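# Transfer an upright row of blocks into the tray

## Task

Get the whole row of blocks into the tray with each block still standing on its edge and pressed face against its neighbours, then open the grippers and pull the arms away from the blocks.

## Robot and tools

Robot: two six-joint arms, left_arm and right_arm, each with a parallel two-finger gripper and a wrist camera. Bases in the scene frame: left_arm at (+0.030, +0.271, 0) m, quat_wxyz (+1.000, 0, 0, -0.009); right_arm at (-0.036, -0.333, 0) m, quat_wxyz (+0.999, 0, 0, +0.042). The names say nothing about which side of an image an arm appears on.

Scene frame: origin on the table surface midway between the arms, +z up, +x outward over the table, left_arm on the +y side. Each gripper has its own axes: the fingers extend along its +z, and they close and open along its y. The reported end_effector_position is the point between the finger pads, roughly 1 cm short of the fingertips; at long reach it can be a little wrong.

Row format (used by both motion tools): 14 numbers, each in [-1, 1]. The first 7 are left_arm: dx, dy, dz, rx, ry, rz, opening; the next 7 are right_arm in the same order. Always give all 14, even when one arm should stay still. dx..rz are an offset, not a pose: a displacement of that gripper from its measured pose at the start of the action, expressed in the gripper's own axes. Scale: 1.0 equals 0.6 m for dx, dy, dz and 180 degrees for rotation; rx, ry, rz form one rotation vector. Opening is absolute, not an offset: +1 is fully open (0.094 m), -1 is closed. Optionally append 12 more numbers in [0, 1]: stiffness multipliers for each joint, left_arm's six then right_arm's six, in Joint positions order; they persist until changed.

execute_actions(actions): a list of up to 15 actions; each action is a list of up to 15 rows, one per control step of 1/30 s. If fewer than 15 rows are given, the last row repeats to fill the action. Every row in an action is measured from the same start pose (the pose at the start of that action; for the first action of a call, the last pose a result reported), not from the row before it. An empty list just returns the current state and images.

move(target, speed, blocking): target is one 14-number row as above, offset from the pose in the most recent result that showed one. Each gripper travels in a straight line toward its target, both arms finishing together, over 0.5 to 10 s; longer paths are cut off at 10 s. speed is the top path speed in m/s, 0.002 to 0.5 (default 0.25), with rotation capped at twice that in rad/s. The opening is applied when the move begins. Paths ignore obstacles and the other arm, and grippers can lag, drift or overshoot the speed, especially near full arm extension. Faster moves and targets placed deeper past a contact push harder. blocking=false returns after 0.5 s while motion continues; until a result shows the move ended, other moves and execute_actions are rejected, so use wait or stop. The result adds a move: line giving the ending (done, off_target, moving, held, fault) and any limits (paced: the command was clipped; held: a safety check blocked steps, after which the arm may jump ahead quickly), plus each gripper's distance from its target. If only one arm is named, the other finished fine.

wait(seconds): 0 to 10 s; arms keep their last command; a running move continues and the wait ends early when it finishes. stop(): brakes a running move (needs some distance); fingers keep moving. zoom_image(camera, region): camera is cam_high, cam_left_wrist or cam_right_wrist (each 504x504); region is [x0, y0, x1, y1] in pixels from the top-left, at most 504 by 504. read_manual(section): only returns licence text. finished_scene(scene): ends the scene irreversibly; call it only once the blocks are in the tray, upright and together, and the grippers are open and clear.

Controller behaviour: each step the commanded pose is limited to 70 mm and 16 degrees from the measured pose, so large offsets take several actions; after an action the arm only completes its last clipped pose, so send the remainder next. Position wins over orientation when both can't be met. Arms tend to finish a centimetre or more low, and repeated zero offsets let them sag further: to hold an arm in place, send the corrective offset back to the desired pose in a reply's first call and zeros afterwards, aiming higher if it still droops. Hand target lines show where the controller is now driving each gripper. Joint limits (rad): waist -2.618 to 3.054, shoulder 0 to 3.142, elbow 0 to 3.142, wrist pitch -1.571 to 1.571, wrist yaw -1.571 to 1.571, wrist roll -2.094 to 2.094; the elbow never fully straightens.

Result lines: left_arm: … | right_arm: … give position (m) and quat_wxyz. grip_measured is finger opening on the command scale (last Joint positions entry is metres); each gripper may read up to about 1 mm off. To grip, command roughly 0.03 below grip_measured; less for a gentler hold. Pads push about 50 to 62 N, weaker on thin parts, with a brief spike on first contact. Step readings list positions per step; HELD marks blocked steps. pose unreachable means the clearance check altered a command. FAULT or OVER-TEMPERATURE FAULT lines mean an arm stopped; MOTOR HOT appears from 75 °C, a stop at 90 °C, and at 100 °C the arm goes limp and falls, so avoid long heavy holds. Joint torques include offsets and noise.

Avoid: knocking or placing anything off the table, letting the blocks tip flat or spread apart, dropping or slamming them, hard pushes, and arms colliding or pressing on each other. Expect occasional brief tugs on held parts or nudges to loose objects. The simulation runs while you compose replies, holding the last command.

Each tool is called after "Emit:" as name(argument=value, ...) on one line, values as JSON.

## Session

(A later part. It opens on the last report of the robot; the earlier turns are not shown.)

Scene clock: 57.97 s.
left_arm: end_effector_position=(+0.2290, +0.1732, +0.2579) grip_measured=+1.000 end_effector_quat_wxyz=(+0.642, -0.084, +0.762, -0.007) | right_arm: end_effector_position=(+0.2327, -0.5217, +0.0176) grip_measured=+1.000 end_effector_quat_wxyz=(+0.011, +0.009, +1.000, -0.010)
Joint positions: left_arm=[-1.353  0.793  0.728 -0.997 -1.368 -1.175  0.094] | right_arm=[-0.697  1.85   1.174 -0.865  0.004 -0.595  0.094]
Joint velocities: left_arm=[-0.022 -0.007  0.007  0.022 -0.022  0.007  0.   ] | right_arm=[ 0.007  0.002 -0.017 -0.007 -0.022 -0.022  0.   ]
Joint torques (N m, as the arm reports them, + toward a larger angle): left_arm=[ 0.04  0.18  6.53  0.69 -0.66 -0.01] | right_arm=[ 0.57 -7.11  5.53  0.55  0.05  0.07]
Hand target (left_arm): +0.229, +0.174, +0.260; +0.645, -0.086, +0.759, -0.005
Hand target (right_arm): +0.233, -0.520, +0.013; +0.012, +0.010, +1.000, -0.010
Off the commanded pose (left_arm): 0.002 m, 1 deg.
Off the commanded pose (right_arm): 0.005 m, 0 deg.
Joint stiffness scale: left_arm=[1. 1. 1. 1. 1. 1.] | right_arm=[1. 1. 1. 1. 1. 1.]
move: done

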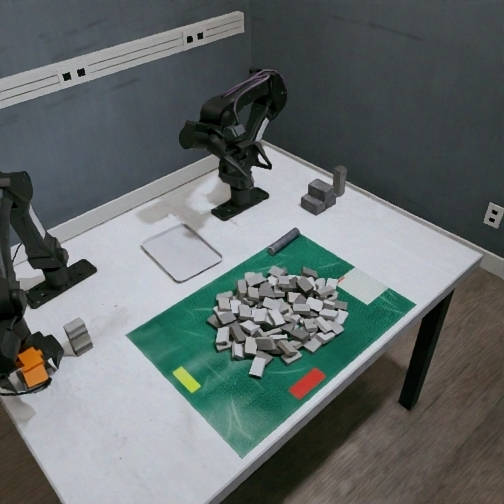

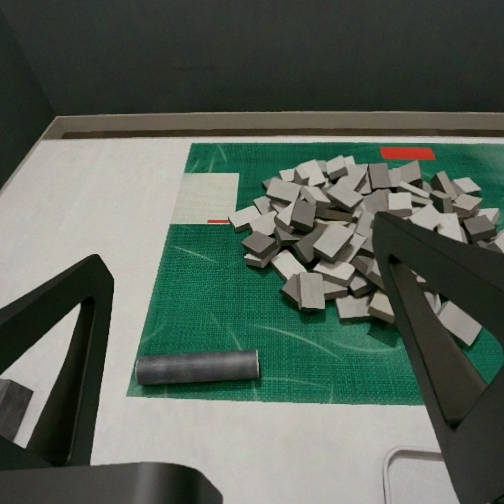

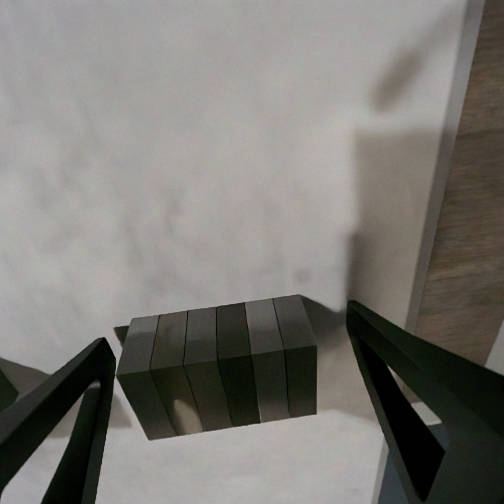

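Emit:
move(target=[0,0,0,0,0,0,1,0.03,0,-0.003,0,0,0,1], speed=0.03)

Emit:
move(target=[0,0,0,0,0,0,1,0,0,-0.005,0,0,0,0.3])

Scene clock: 60.67 s.
left_arm: end_effector_position=(+0.2288, +0.1722, +0.2562) grip_measured=+1.000 end_effector_quat_wxyz=(+0.638, -0.083, +0.765, -0.010) | right_arm: end_effector_position=(+0.2189, -0.5213, +0.0163) grip_measured=+1.000 end_effector_quat_wxyz=(+0.006, +0.008, +1.000, -0.007)
Joint positions: left_arm=[-1.353  0.793  0.728 -0.997 -1.357 -1.175  0.094] | right_arm=[-0.721  1.822  1.132 -0.862  0.004 -0.62   0.094]
Joint velocities: left_arm=[-0.002  0.022 -0.002 -0.037 -0.007 -0.037  0.   ] | right_arm=[-0.007 -0.012 -0.012 -0.095  0.007 -0.051  0.   ]
Joint torques (N m, as the arm reports them, + toward a larger angle): left_arm=[ 0.01  0.22  6.54  0.72 -0.66  0.01] | right_arm=[-0.98 -8.62  5.2   0.37  0.04 -0.1 ]
Hand target (left_arm): +0.229, +0.173, +0.258; +0.642, -0.084, +0.762, -0.008
Hand target (right_arm): +0.215, -0.522, +0.019; +0.011, +0.009, +1.000, -0.010
Off the commanded pose (left_arm): 0.002 m, 1 deg.
Off the commanded pose (right_arm): 0.005 m, 1 deg.
Joint stiffness scale: left_arm=[1. 1. 1. 1. 1. 1.] | right_arm=[1. 1. 1. 1. 1. 1.]
move: done

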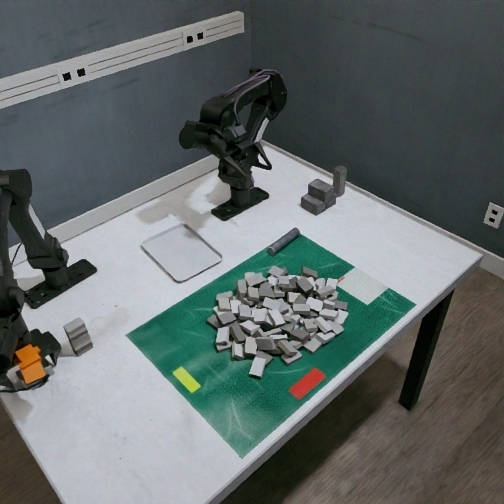

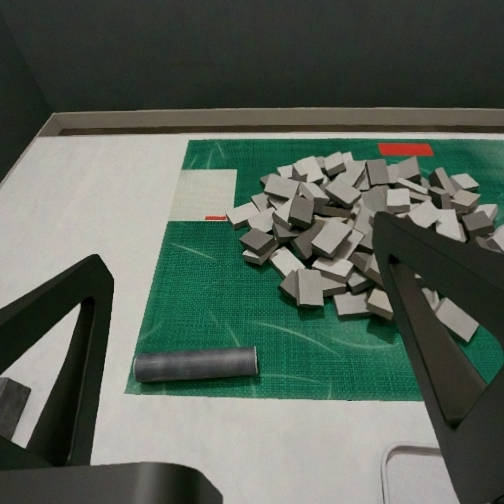

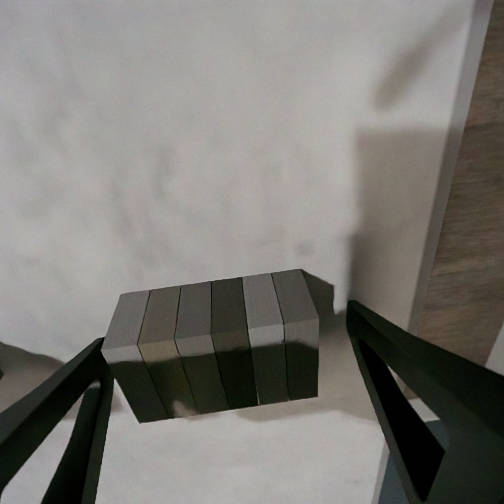

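Scene clock: 61.37 s.
left_arm: end_effector_position=(+0.2286, +0.1713, +0.2546) grip_measured=+1.000 end_effector_quat_wxyz=(+0.634, -0.082, +0.769, -0.012) | right_arm: end_effector_position=(+0.2186, -0.5205, +0.0162) grip_measured=+0.408 end_effector_quat_wxyz=(+0.006, +0.008, +1.000, -0.005)
Joint positions: left_arm=[-1.353  0.793  0.728 -0.997 -1.346 -1.175  0.094] | right_arm=[-0.721  1.822  1.132 -0.865  0.001 -0.62   0.066]
Joint velocities: left_arm=[-0.002 -0.007 -0.007  0.022 -0.037  0.037  0.   ] | right_arm=[ 0.027 -0.012 -0.012  0.037  0.022  0.007  0.001]
Joint torques (N m, as the arm reports them, + toward a larger angle): left_arm=[-0.04  0.25  6.5   0.7  -0.66 -0.02] | right_arm=[ 0.01 -7.33  7.57  0.2   0.09 -0.04]
Hand target (left_arm): +0.229, +0.172, +0.256; +0.638, -0.083, +0.765, -0.010
Hand target (right_arm): +0.219, -0.521, +0.019; +0.006, +0.009, +1.000, -0.007
Off the commanded pose (left_arm): 0.002 m, 1 deg.
Off the commanded pose (right_arm): 0.003 m, 0 deg.
Joint stiffness scale: left_arm=[1. 1. 1. 1. 1. 1.] | right_arm=[1. 1. 1. 1. 1. 1.]
move: done

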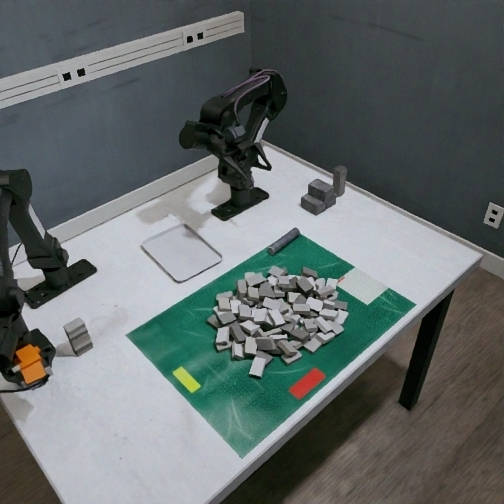

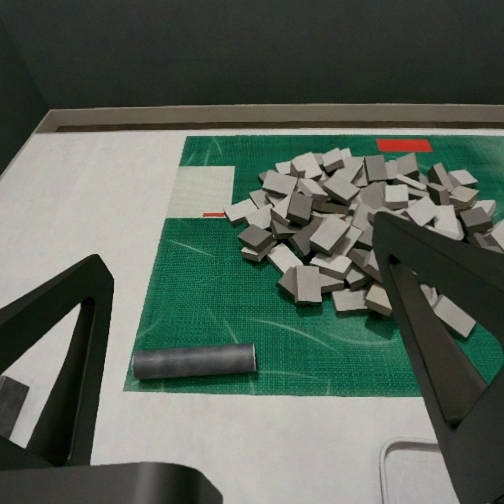

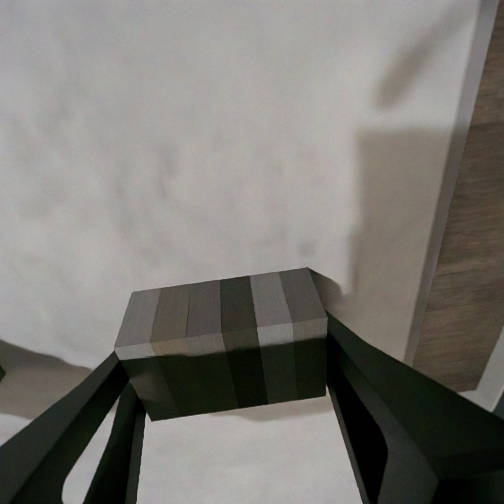

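Emit:
move(target=[0,0,0,0,0,0,1,0,0,-0.22,0,0,0,0.37], speed=0.1)

Emit:
move(target=[0,0,0,0,0,0,1,0.15,0.8,0,0,0,0,0.37], speed=0.15)

Scene clock: 65.90 s.
left_arm: end_effector_position=(+0.2283, +0.1703, +0.2529) grip_measured=+1.000 end_effector_quat_wxyz=(+0.631, -0.080, +0.772, -0.014) | right_arm: end_effector_position=(+0.2140, -0.5171, +0.1229) grip_measured=+0.408 end_effector_quat_wxyz=(-0.020, +0.008, +1.000, +0.014)
Joint positions: left_arm=[-1.353  0.793  0.728 -0.997 -1.335 -1.175  0.094] | right_arm=[-0.721  1.764  1.497 -1.352  0.001 -0.62   0.066]
Joint velocities: left_arm=[ 0.007 -0.002 -0.017 -0.066  0.081 -0.022  0.   ] | right_arm=[-0.007  0.017 -0.022 -0.022 -0.066 -0.037  0.001]
Joint torques (N m, as the arm reports them, + toward a larger angle): left_arm=[ 0.05  0.29  6.55  0.73 -0.65 -0.01] | right_arm=[ 0.42 -9.52 12.13 -0.15  0.06  0.01]
Hand target (left_arm): +0.229, +0.171, +0.255; +0.634, -0.082, +0.769, -0.012
Hand target (right_arm): +0.218, -0.519, +0.148; +0.007, +0.008, +1.000, -0.005
Off the commanded pose (left_arm): 0.002 m, 1 deg.
Off the commanded pose (right_arm): 0.025 m, 4 deg.
Joint stiffness scale: left_arm=[1. 1. 1. 1. 1. 1.] | right_arm=[1. 1. 1. 1. 1. 1.]
move: off_target (right_arm)

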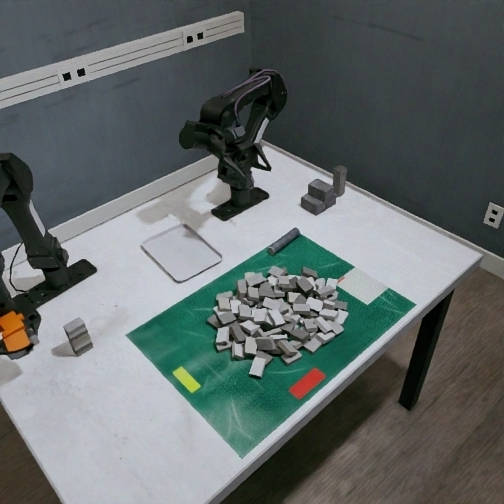

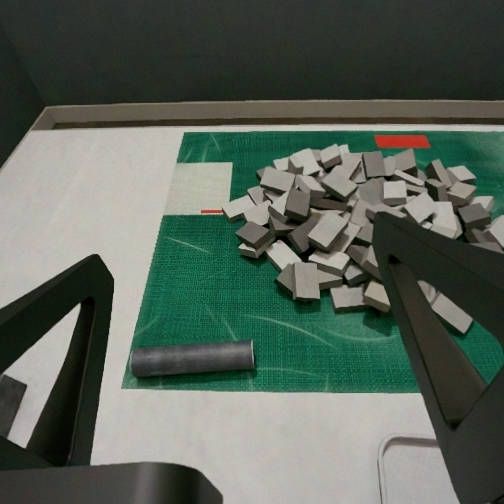

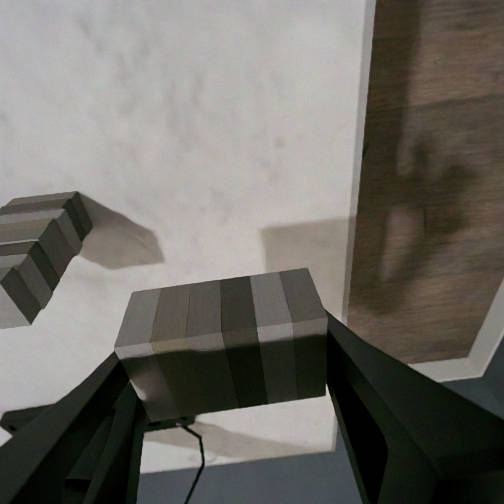

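Scene clock: 69.63 s.
left_arm: end_effector_position=(+0.2281, +0.1693, +0.2512) grip_measured=+1.000 end_effector_quat_wxyz=(+0.627, -0.079, +0.775, -0.016) | right_arm: end_effector_position=(+0.1209, -0.0328, +0.1206) grip_measured=+0.408 end_effector_quat_wxyz=(-0.039, +0.006, +0.999, +0.002)
Joint positions: left_arm=[-1.353  0.793  0.728 -0.997 -1.324 -1.175  0.094] | right_arm=[ 0.965  1.86   1.606 -1.353 -0.07   1.058  0.066]
Joint velocities: left_arm=[ 0.002 -0.007 -0.007  0.007  0.022 -0.022  0.   ] | right_arm=[ 0.012 -0.002 -0.002 -0.037 -0.007  0.007 -0.   ]
Joint torques (N m, as the arm reports them, + toward a larger angle): left_arm=[-0.04  0.22  6.55  0.71 -0.64  0.01] | right_arm=[ 0.31 -9.05 12.39 -0.18  0.02  0.04]
Hand target (left_arm): +0.228, +0.170, +0.253; +0.631, -0.080, +0.772, -0.014
Hand target (right_arm): +0.122, -0.028, +0.141; -0.028, +0.008, +0.999, +0.022
Off the commanded pose (left_arm): 0.002 m, 1 deg.
Off the commanded pose (right_arm): 0.022 m, 3 deg.
Joint stiffness scale: left_arm=[1. 1. 1. 1. 1. 1.] | right_arm=[1. 1. 1. 1. 1. 1.]
move: off_target (right_arm)

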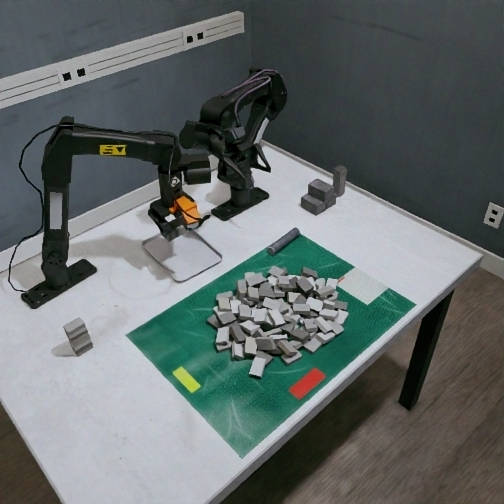

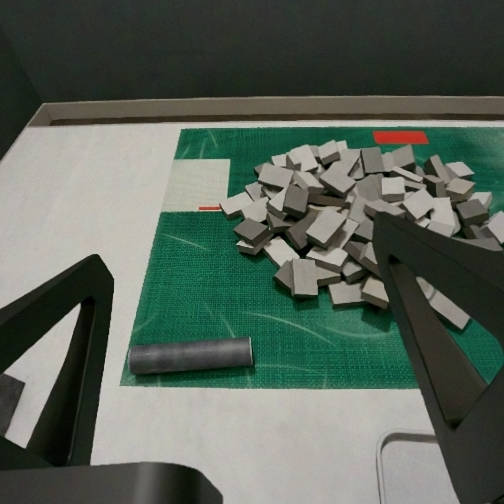

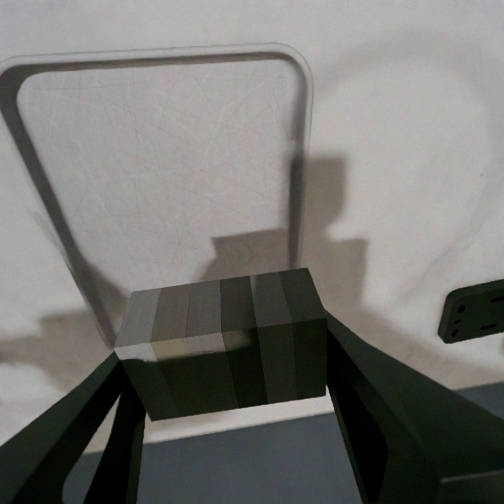

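Emit:
move(target=[0,0.2,0,0,0,0,1,-0.11,0.07,0.05,0,0,0,0.37], speed=0.12)

Scene clock: 75.03 s.
left_arm: end_effector_position=(+0.2146, +0.2894, +0.2308) grip_measured=+1.000 end_effector_quat_wxyz=(+0.615, -0.091, +0.783, -0.000) | right_arm: end_effector_position=(+0.1745, -0.0001, +0.0608) grip_measured=+0.408 end_effector_quat_wxyz=(-0.058, +0.006, +0.998, -0.024)
Joint positions: left_arm=[-0.165  0.023  0.509 -0.743 -0.29  -0.192  0.094] | right_arm=[ 0.888  2.172  1.817 -1.321 -0.07   0.981  0.066]
Joint velocities: left_arm=[ 0.252 -0.002  0.007 -0.007  0.315  0.022  0.   ] | right_arm=[-0.007 -0.012  0.002  0.022  0.037 -0.037 -0.001]
Joint torques (N m, as the arm reports them, + toward a larger angle): left_arm=[ 0.56  2.28  5.24  1.67 -0.03  0.04] | right_arm=[ -0.81 -11.77  12.21  -0.14   0.05  -0.1 ]
Hand target (left_arm): +0.215, +0.286, +0.235; +0.626, -0.084, +0.775, -0.009
Hand target (right_arm): +0.184, +0.007, +0.084; -0.038, +0.006, +0.999, +0.002
Off the commanded pose (left_arm): 0.006 m, 3 deg.
Off the commanded pose (right_arm): 0.028 m, 4 deg.
Joint stiffness scale: left_arm=[1. 1. 1. 1. 1. 1.] | right_arm=[1. 1. 1. 1. 1. 1.]
move: off_target (left_arm, right_arm)

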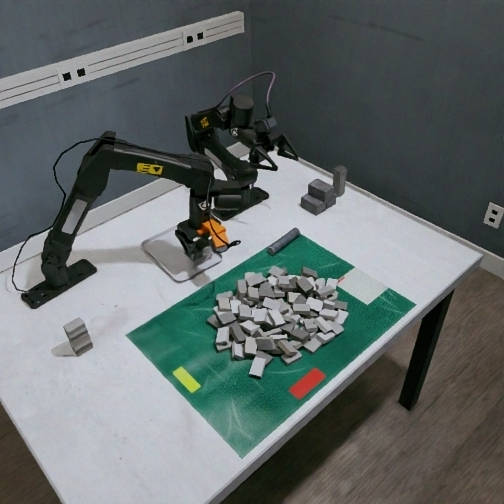

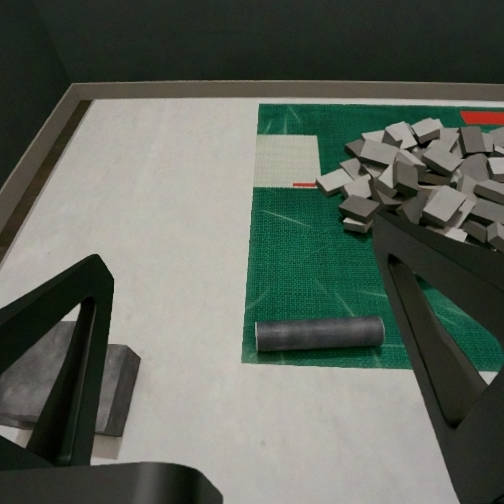

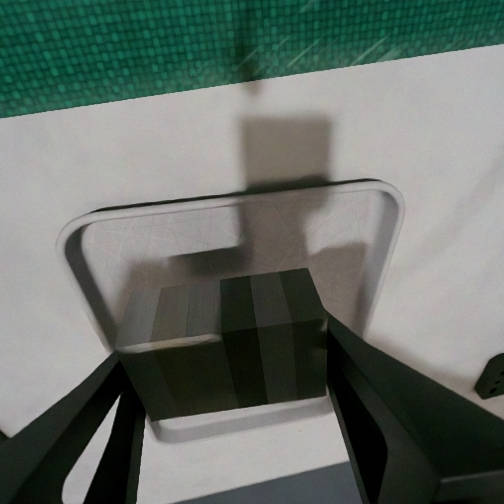

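Emit:
move(target=[0,0,0,0,0,0,1,-0.015,0,0.06,-0.015,-0.037,0,0.37], speed=0.03)

Scene clock: 79.63 s.
left_arm: end_effector_position=(+0.2148, +0.2884, +0.2310) grip_measured=+1.000 end_effector_quat_wxyz=(+0.615, -0.087, +0.784, -0.001) | right_arm: end_effector_position=(+0.1760, -0.0071, +0.0187) grip_measured=+0.408 end_effector_quat_wxyz=(-0.021, +0.006, +1.000, -0.014)
Joint positions: left_arm=[-0.152  0.023  0.509 -0.742 -0.272 -0.183  0.094] | right_arm=[ 0.898  2.13   1.585 -1.073 -0.02   0.993  0.066]
Joint velocities: left_arm=[-0.012 -0.037  0.007 -0.037  0.037 -0.007  0.   ] | right_arm=[ 0.007 -0.007  0.002  0.007  0.007 -0.037 -0.   ]
Joint torques (N m, as the arm reports them, + toward a larger angle): left_arm=[-0.23  3.47  5.94  1.53 -0.1  -0.07] | right_arm=[  0.88 -11.35   5.67   0.56   0.27   0.08]
Hand target (left_arm): +0.215, +0.289, +0.231; +0.615, -0.091, +0.783, -0.000
Hand target (right_arm): +0.179, -0.002, +0.025; -0.001, +0.006, +1.000, -0.000
Off the commanded pose (left_arm): 0.001 m, 0 deg.
Off the commanded pose (right_arm): 0.008 m, 3 deg.
Joint stiffness scale: left_arm=[1. 1. 1. 1. 1. 1.] | right_arm=[1. 1. 1. 1. 1. 1.]
move: off_target (right_arm)

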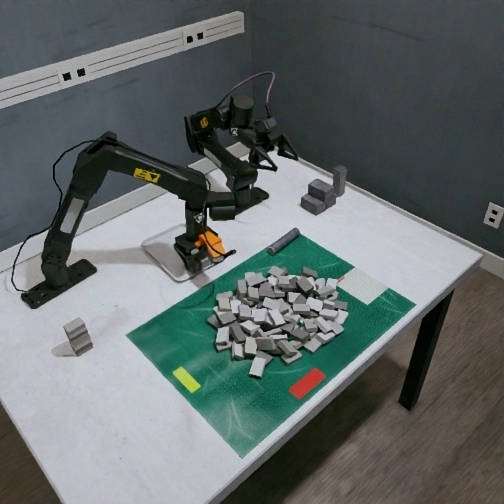

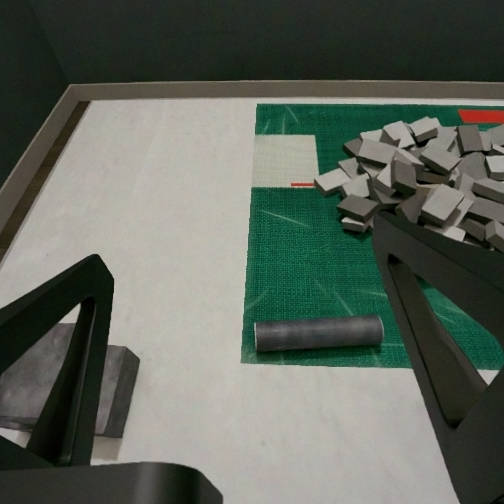

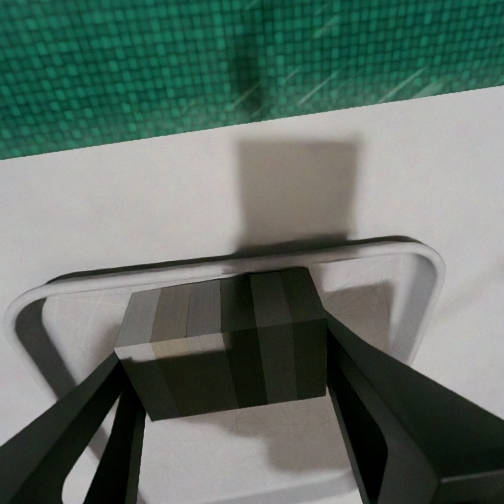

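Emit:
move(target=[0,0,0,0,0,0,1,0.04,0,-0.025,-0.008,-0.013,0,0.37], speed=0.03)

Emit:
move(target=[0,0,0,0,0,0,1,0,0,0.02,0,0,0,0.37], speed=0.02)

Scene clock: 83.40 s.
left_arm: end_effector_position=(+0.2148, +0.2885, +0.2310) grip_measured=+1.000 end_effector_quat_wxyz=(+0.615, -0.088, +0.784, -0.001) | right_arm: end_effector_position=(+0.1551, -0.0082, +0.0191) grip_measured=+0.408 end_effector_quat_wxyz=(-0.010, +0.006, +1.000, -0.016)
Joint positions: left_arm=[-0.152  0.023  0.509 -0.742 -0.272 -0.184  0.094] | right_arm=[ 0.951  2.078  1.506 -1.037 -0.001  1.048  0.066]
Joint velocities: left_arm=[ 0.022 -0.007 -0.002  0.007 -0.051 -0.095  0.   ] | right_arm=[-0.022  0.002  0.007  0.037 -0.007  0.007  0.   ]
Joint torques (N m, as the arm reports them, + toward a larger angle): left_arm=[-0.15  3.49  6.    1.51 -0.01 -0.03] | right_arm=[  0.88 -12.29   6.47   0.11   0.06   0.07]
Hand target (left_arm): +0.215, +0.288, +0.231; +0.615, -0.088, +0.784, -0.001
Hand target (right_arm): +0.152, -0.006, +0.035; -0.001, +0.006, +1.000, -0.001
Off the commanded pose (left_arm): 0.000 m, 0 deg.
Off the commanded pose (right_arm): 0.016 m, 2 deg.
Joint stiffness scale: left_arm=[1. 1. 1. 1. 1. 1.] | right_arm=[1. 1. 1. 1. 1. 1.]
move: off_target (right_arm)

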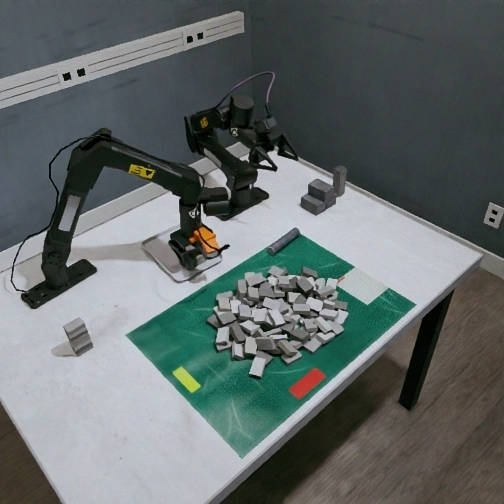

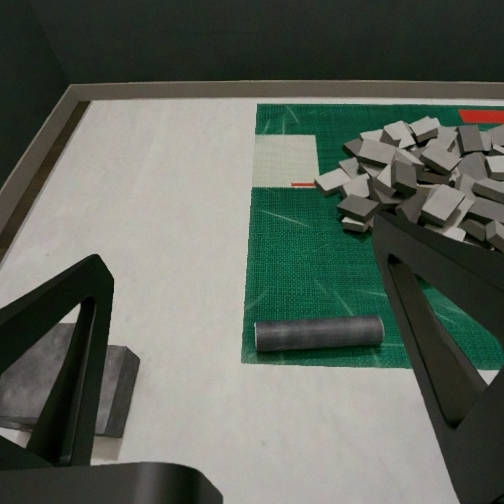

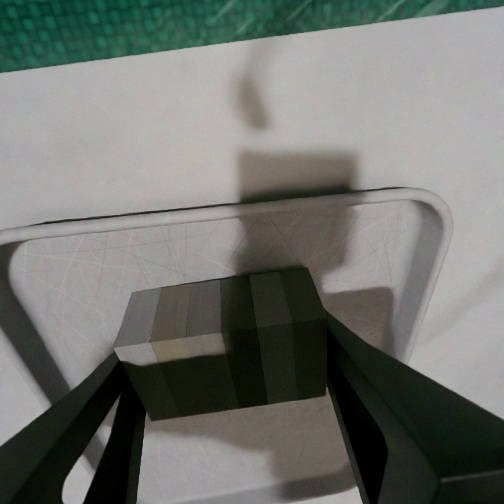

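Scene clock: 84.23 s.
left_arm: end_effector_position=(+0.2148, +0.2885, +0.2310) grip_measured=+1.000 end_effector_quat_wxyz=(+0.615, -0.088, +0.784, -0.001) | right_arm: end_effector_position=(+0.1548, -0.0085, +0.0178) grip_measured=+0.408 end_effector_quat_wxyz=(-0.011, +0.006, +1.000, -0.017)
Joint positions: left_arm=[-0.152  0.023  0.509 -0.742 -0.272 -0.184  0.094] | right_arm=[ 0.951  2.079  1.503 -1.034 -0.001  1.048  0.066]
Joint velocities: left_arm=[ 0.002 -0.002 -0.012 -0.007 -0.051  0.007  0.   ] | right_arm=[-0.022 -0.012 -0.012 -0.037  0.007  0.022 -0.001]
Joint torques (N m, as the arm reports them, + toward a larger angle): left_arm=[ 0.01  3.51  6.03  1.55 -0.03  0.  ] | right_arm=[-0.01 -8.33  4.67  0.62  0.04 -0.04]
Hand target (left_arm): +0.215, +0.288, +0.231; +0.615, -0.088, +0.784, -0.001
Hand target (right_arm): +0.155, -0.009, +0.007; -0.011, +0.006, +1.000, -0.017
Off the commanded pose (left_arm): 0.000 m, 0 deg.
Off the commanded pose (right_arm): 0.011 m, 0 deg.
Joint stiffness scale: left_arm=[1. 1. 1. 1. 1. 1.] | right_arm=[1. 1. 1. 1. 1. 1.]
move: off_target (right_arm)

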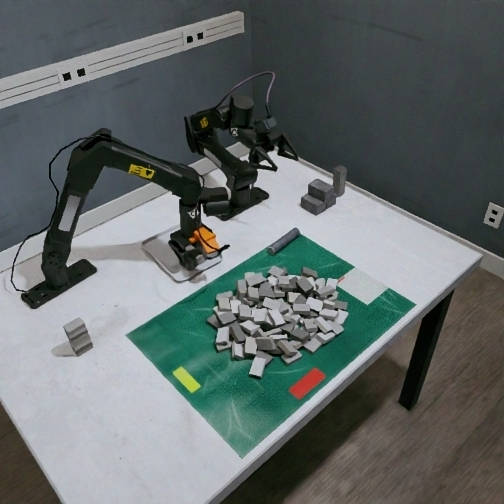

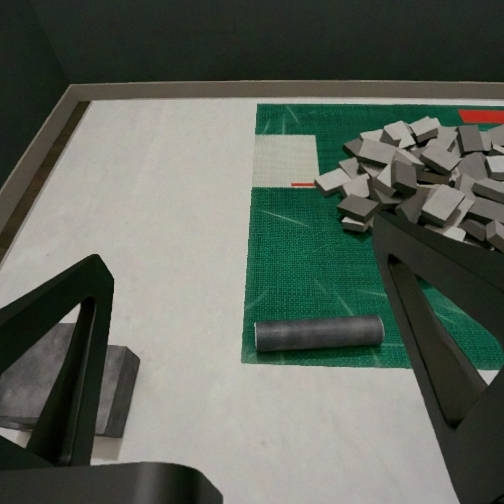

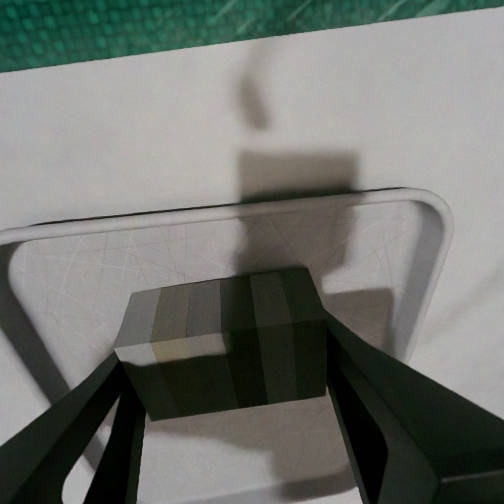

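Resting. Release and lift.

Emit:
move(target=[0,0,0,0,0,0,1,0,0,0,0,0,0,0.8])

Emit:
move(target=[0,0,0,0,0,0,1,0,0,-0.2,0,0,0,0.8], speed=0.08)

Emit:
move(target=[0,0,0,0,0,0,1,-0.1,-0.4,-0.1,0,0,0,0.8])

Scene clock: 86.40 s.
left_arm: end_effector_position=(+0.2148, +0.2885, +0.2310) grip_measured=+1.000 end_effector_quat_wxyz=(+0.615, -0.088, +0.784, -0.001) | right_arm: end_effector_position=(+0.1548, -0.0087, +0.0175) grip_measured=+0.798 end_effector_quat_wxyz=(-0.011, +0.006, +1.000, -0.017)
Joint positions: left_arm=[-0.152  0.023  0.509 -0.742 -0.272 -0.184  0.094] | right_arm=[ 0.951  2.08   1.503 -1.035 -0.001  1.048  0.084]
Joint velocities: left_arm=[ 0.007  0.022 -0.002 -0.066  0.037 -0.007  0.   ] | right_arm=[-0.012 -0.007 -0.007 -0.051  0.081  0.022  0.   ]
Joint torques (N m, as the arm reports them, + toward a larger angle): left_arm=[-0.05  3.61  5.99  1.53 -0.02 -0.01] | right_arm=[ 0.02 -9.09  7.18  0.17  0.05 -0.04]
Hand target (left_arm): +0.215, +0.288, +0.231; +0.615, -0.088, +0.784, -0.001
Hand target (right_arm): +0.155, -0.009, +0.018; -0.011, +0.006, +1.000, -0.017
Off the commanded pose (left_arm): 0.000 m, 0 deg.
Off the commanded pose (right_arm): 0.000 m, 0 deg.
Joint stiffness scale: left_arm=[1. 1. 1. 1. 1. 1.] | right_arm=[1. 1. 1. 1. 1. 1.]
move: done

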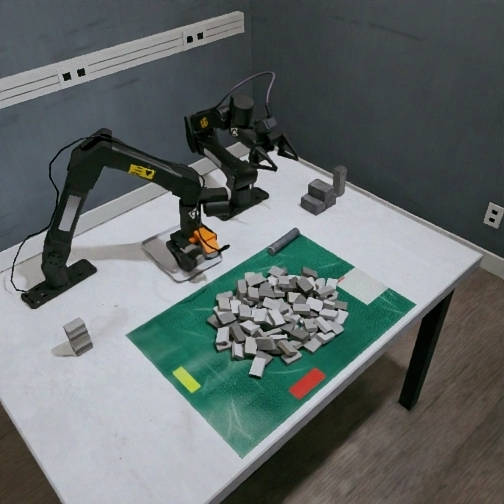

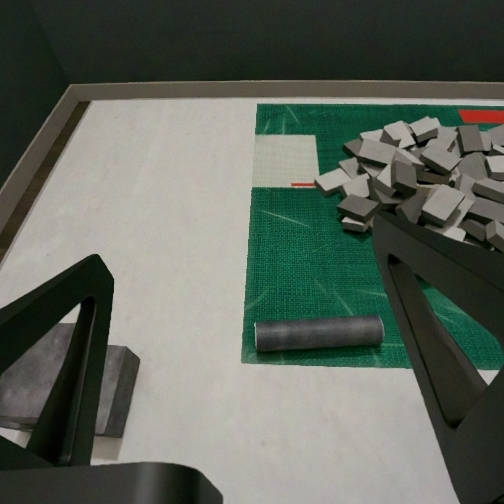

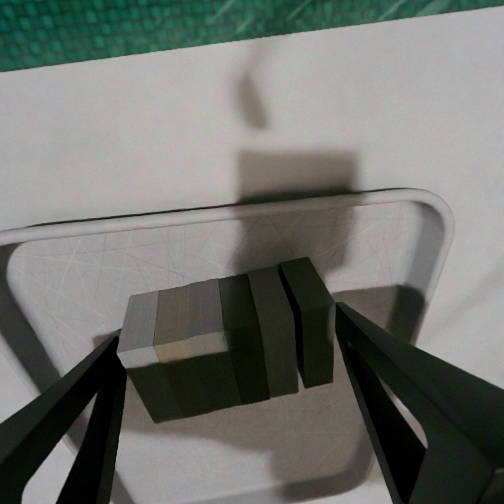

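Scene clock: 88.47 s.
left_arm: end_effector_position=(+0.2148, +0.2885, +0.2310) grip_measured=+1.000 end_effector_quat_wxyz=(+0.615, -0.088, +0.784, -0.001) | right_arm: end_effector_position=(+0.1569, -0.0051, +0.1267) grip_measured=+0.798 end_effector_quat_wxyz=(-0.016, +0.006, +1.000, -0.025)
Joint positions: left_arm=[-0.152  0.023  0.509 -0.742 -0.272 -0.184  0.094] | right_arm=[ 0.951  2.061  1.913 -1.482 -0.001  1.048  0.084]
Joint velocities: left_arm=[-0.017 -0.027  0.007 -0.066 -0.037 -0.007  0.   ] | right_arm=[ 0.002 -0.002  0.012 -0.051  0.007  0.022  0.   ]
Joint torques (N m, as the arm reports them, + toward a larger angle): left_arm=[ 0.02  3.45  6.03  1.5  -0.04  0.  ] | right_arm=[ 0.22 -9.48 10.55 -0.08  0.05  0.01]
Hand target (left_arm): +0.215, +0.288, +0.231; +0.615, -0.088, +0.784, -0.001
Hand target (right_arm): +0.157, -0.003, +0.137; -0.011, +0.006, +1.000, -0.017
Off the commanded pose (left_arm): 0.000 m, 0 deg.
Off the commanded pose (right_arm): 0.011 m, 1 deg.
Joint stiffness scale: left_arm=[1. 1. 1. 1. 1. 1.] | right_arm=[1. 1. 1. 1. 1. 1.]
move: off_target (right_arm)

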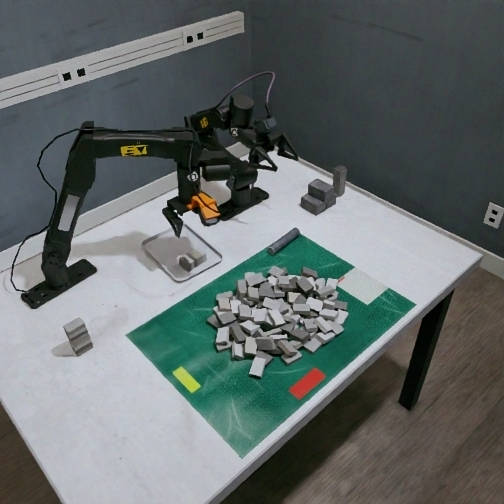

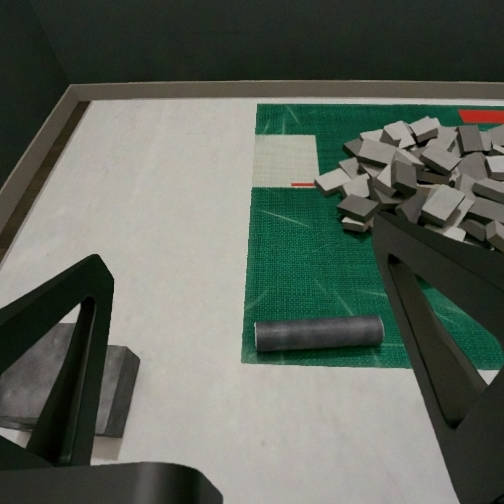

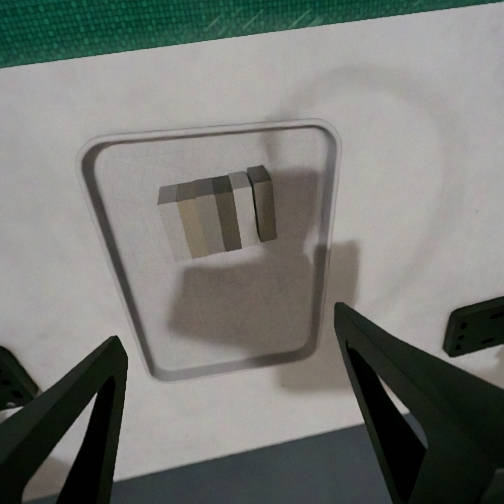

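Scene clock: 90.13 s.
left_arm: end_effector_position=(+0.2148, +0.2885, +0.2310) grip_measured=+1.000 end_effector_quat_wxyz=(+0.615, -0.088, +0.784, -0.001) | right_arm: end_effector_position=(+0.2300, -0.2385, +0.2030) grip_measured=+0.798 end_effector_quat_wxyz=(+0.035, +0.009, +0.999, -0.005)
Joint positions: left_arm=[-0.152  0.023  0.509 -0.742 -0.272 -0.184  0.094] | right_arm=[ 0.275  1.588  1.622 -1.543  0.034  0.376  0.084]
Joint velocities: left_arm=[ 0.002 -0.007 -0.022 -0.037  0.007 -0.037  0.   ] | right_arm=[ 0.002  0.007  0.007  0.007  0.051 -0.022 -0.   ]
Joint torques (N m, as the arm reports them, + toward a larger angle): left_arm=[-0.01  3.42  6.    1.55 -0.06 -0.01] | right_arm=[-0.29 -6.26  5.53  0.24  0.18 -0.1 ]
Hand target (left_arm): +0.215, +0.288, +0.231; +0.615, -0.088, +0.784, -0.001
Hand target (right_arm): +0.223, -0.243, +0.202; +0.027, +0.005, +1.000, -0.012
Off the commanded pose (left_arm): 0.000 m, 0 deg.
Off the commanded pose (right_arm): 0.016 m, 6 deg.
Joint stiffness scale: left_arm=[1. 1. 1. 1. 1. 1.] | right_arm=[1. 1. 1. 1. 1. 1.]
joint sent to its limit (right arm) — the command would take joint 4 (wrist pitch) past its lower limit, so that joint was sent only as far as its limit.
move: off_target (right_arm)

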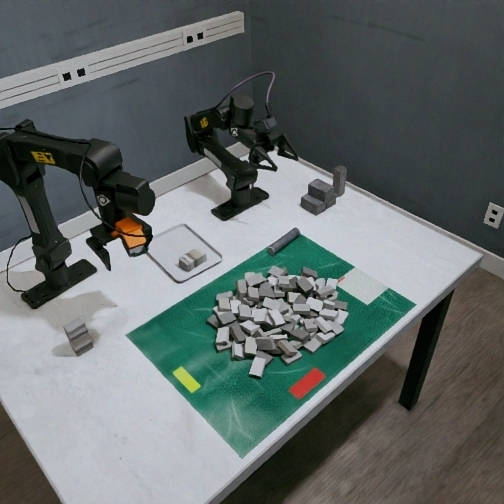

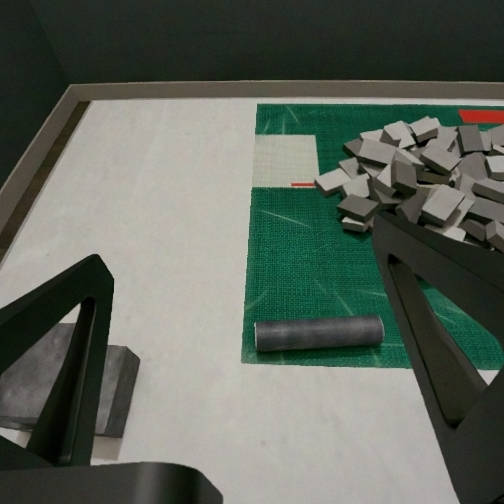

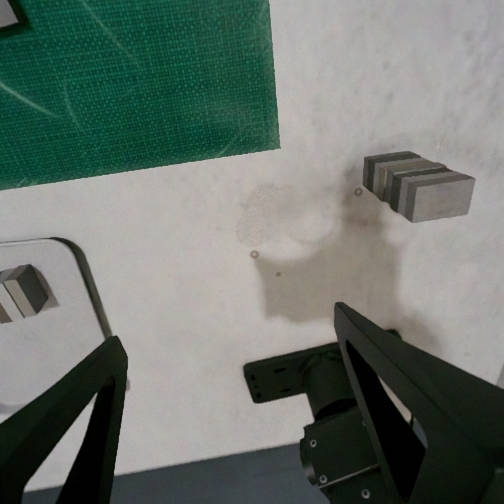

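Emit:
move(target=[0,0,0,0,0,0,1,0.122,0.376,0.14,0,-0.02,0,0.9])

Scene clock: 93.47 s.
left_arm: end_effector_position=(+0.2148, +0.2885, +0.2310) grip_measured=+1.000 end_effector_quat_wxyz=(+0.615, -0.088, +0.784, -0.001) | right_arm: end_effector_position=(+0.1516, -0.0218, +0.0977) grip_measured=+0.898 end_effector_quat_wxyz=(+0.042, +0.003, +0.999, -0.023)
Joint positions: left_arm=[-0.152  0.023  0.509 -0.742 -0.272 -0.184  0.094] | right_arm=[ 0.988  1.927  1.604 -1.248  0.095  1.079  0.089]
Joint velocities: left_arm=[ 0.007 -0.022 -0.002 -0.037 -0.037 -0.037  0.   ] | right_arm=[ 0.007 -0.002  0.007  0.022 -0.051  0.022 -0.001]
Joint torques (N m, as the arm reports them, + toward a larger angle): left_arm=[-0.03  3.57  5.86  1.53 -0.04  0.01] | right_arm=[ 0.12 -8.45 10.73  0.4   0.28  0.05]
Hand target (left_arm): +0.215, +0.288, +0.231; +0.615, -0.088, +0.784, -0.001
Hand target (right_arm): +0.160, -0.012, +0.108; +0.061, +0.009, +0.998, -0.003
Off the commanded pose (left_arm): 0.000 m, 0 deg.
Off the commanded pose (right_arm): 0.023 m, 3 deg.
Joint stiffness scale: left_arm=[1. 1. 1. 1. 1. 1.] | right_arm=[1. 1. 1. 1. 1. 1.]
move: off_target (right_arm)

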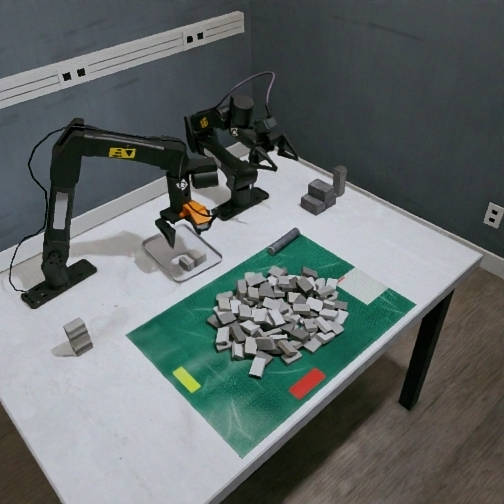

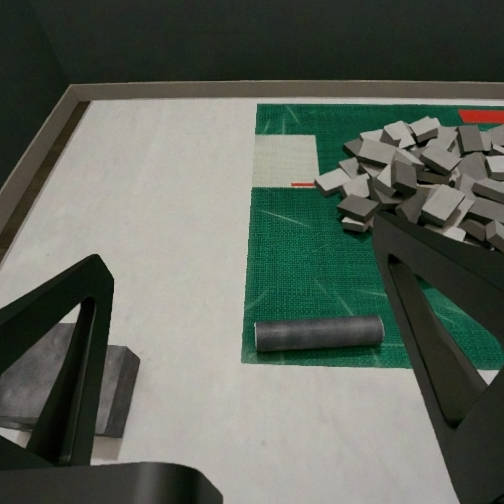

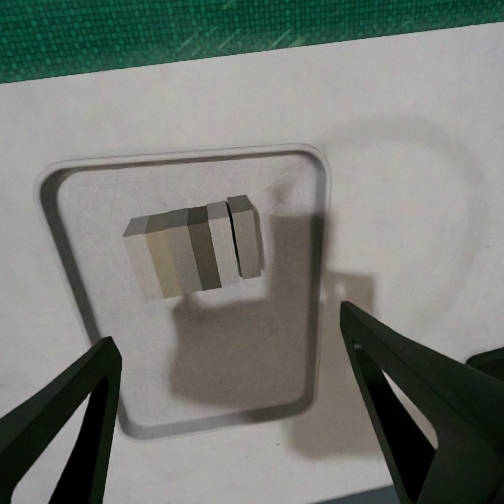

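Emit:
move(target=[0,0,0,0,0,0,1,-0.008,0.02,0.085,-0.015,0.03,0,1], speed=0.06)

Scene clock: 96.03 s.
left_arm: end_effector_position=(+0.2148, +0.2885, +0.2310) grip_measured=+1.000 end_effector_quat_wxyz=(+0.615, -0.088, +0.784, -0.001) | right_arm: end_effector_position=(+0.1594, -0.0110, +0.0509) grip_measured=+1.000 end_effector_quat_wxyz=(-0.003, +0.003, +1.000, -0.001)
Joint positions: left_arm=[-0.152  0.023  0.509 -0.742 -0.272 -0.184  0.094] | right_arm=[ 0.936  2.011  1.539 -1.103 -0.005  1.026  0.094]
Joint velocities: left_arm=[ 0.002 -0.002 -0.002 -0.022  0.022 -0.037  0.   ] | right_arm=[-0.007  0.002 -0.002 -0.037 -0.037 -0.11   0.   ]
Joint torques (N m, as the arm reports them, + toward a larger angle): left_arm=[-0.07  3.49  6.05  1.54 -0.02  0.01] | right_arm=[-0.89 -8.67  5.73  0.43  0.   -0.11]
Hand target (left_arm): +0.215, +0.288, +0.231; +0.615, -0.088, +0.784, -0.001
Hand target (right_arm): +0.161, -0.013, +0.046; -0.005, +0.004, +1.000, +0.000
Off the commanded pose (left_arm): 0.000 m, 0 deg.
Off the commanded pose (right_arm): 0.004 m, 0 deg.
Joint stiffness scale: left_arm=[1. 1. 1. 1. 1. 1.] | right_arm=[1. 1. 1. 1. 1. 1.]
move: done

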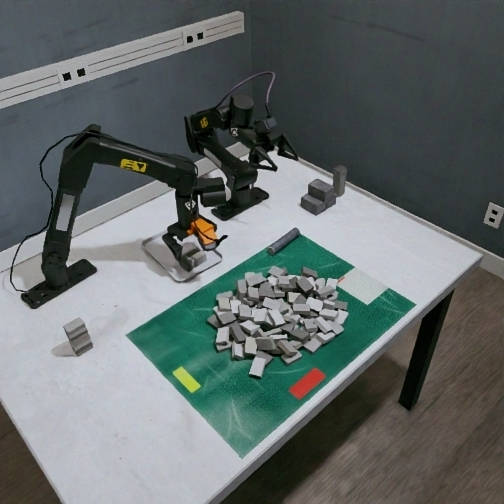

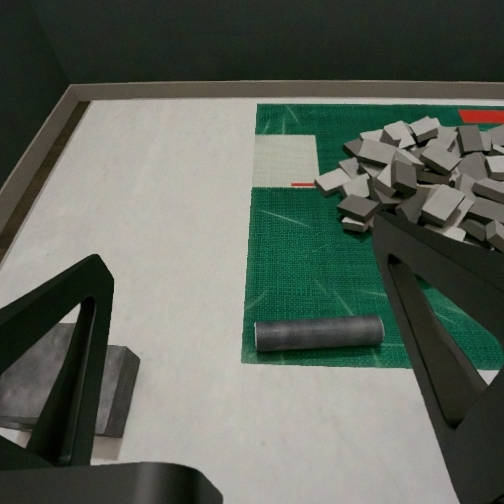

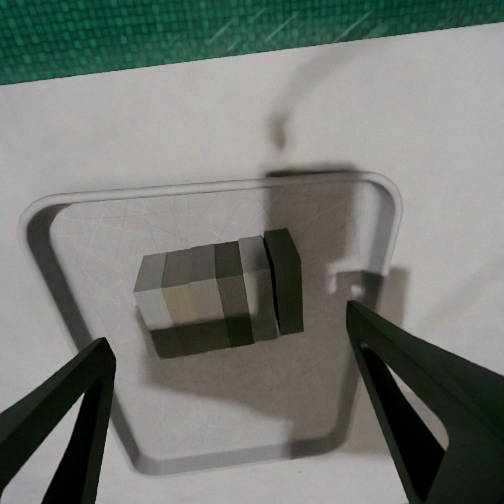

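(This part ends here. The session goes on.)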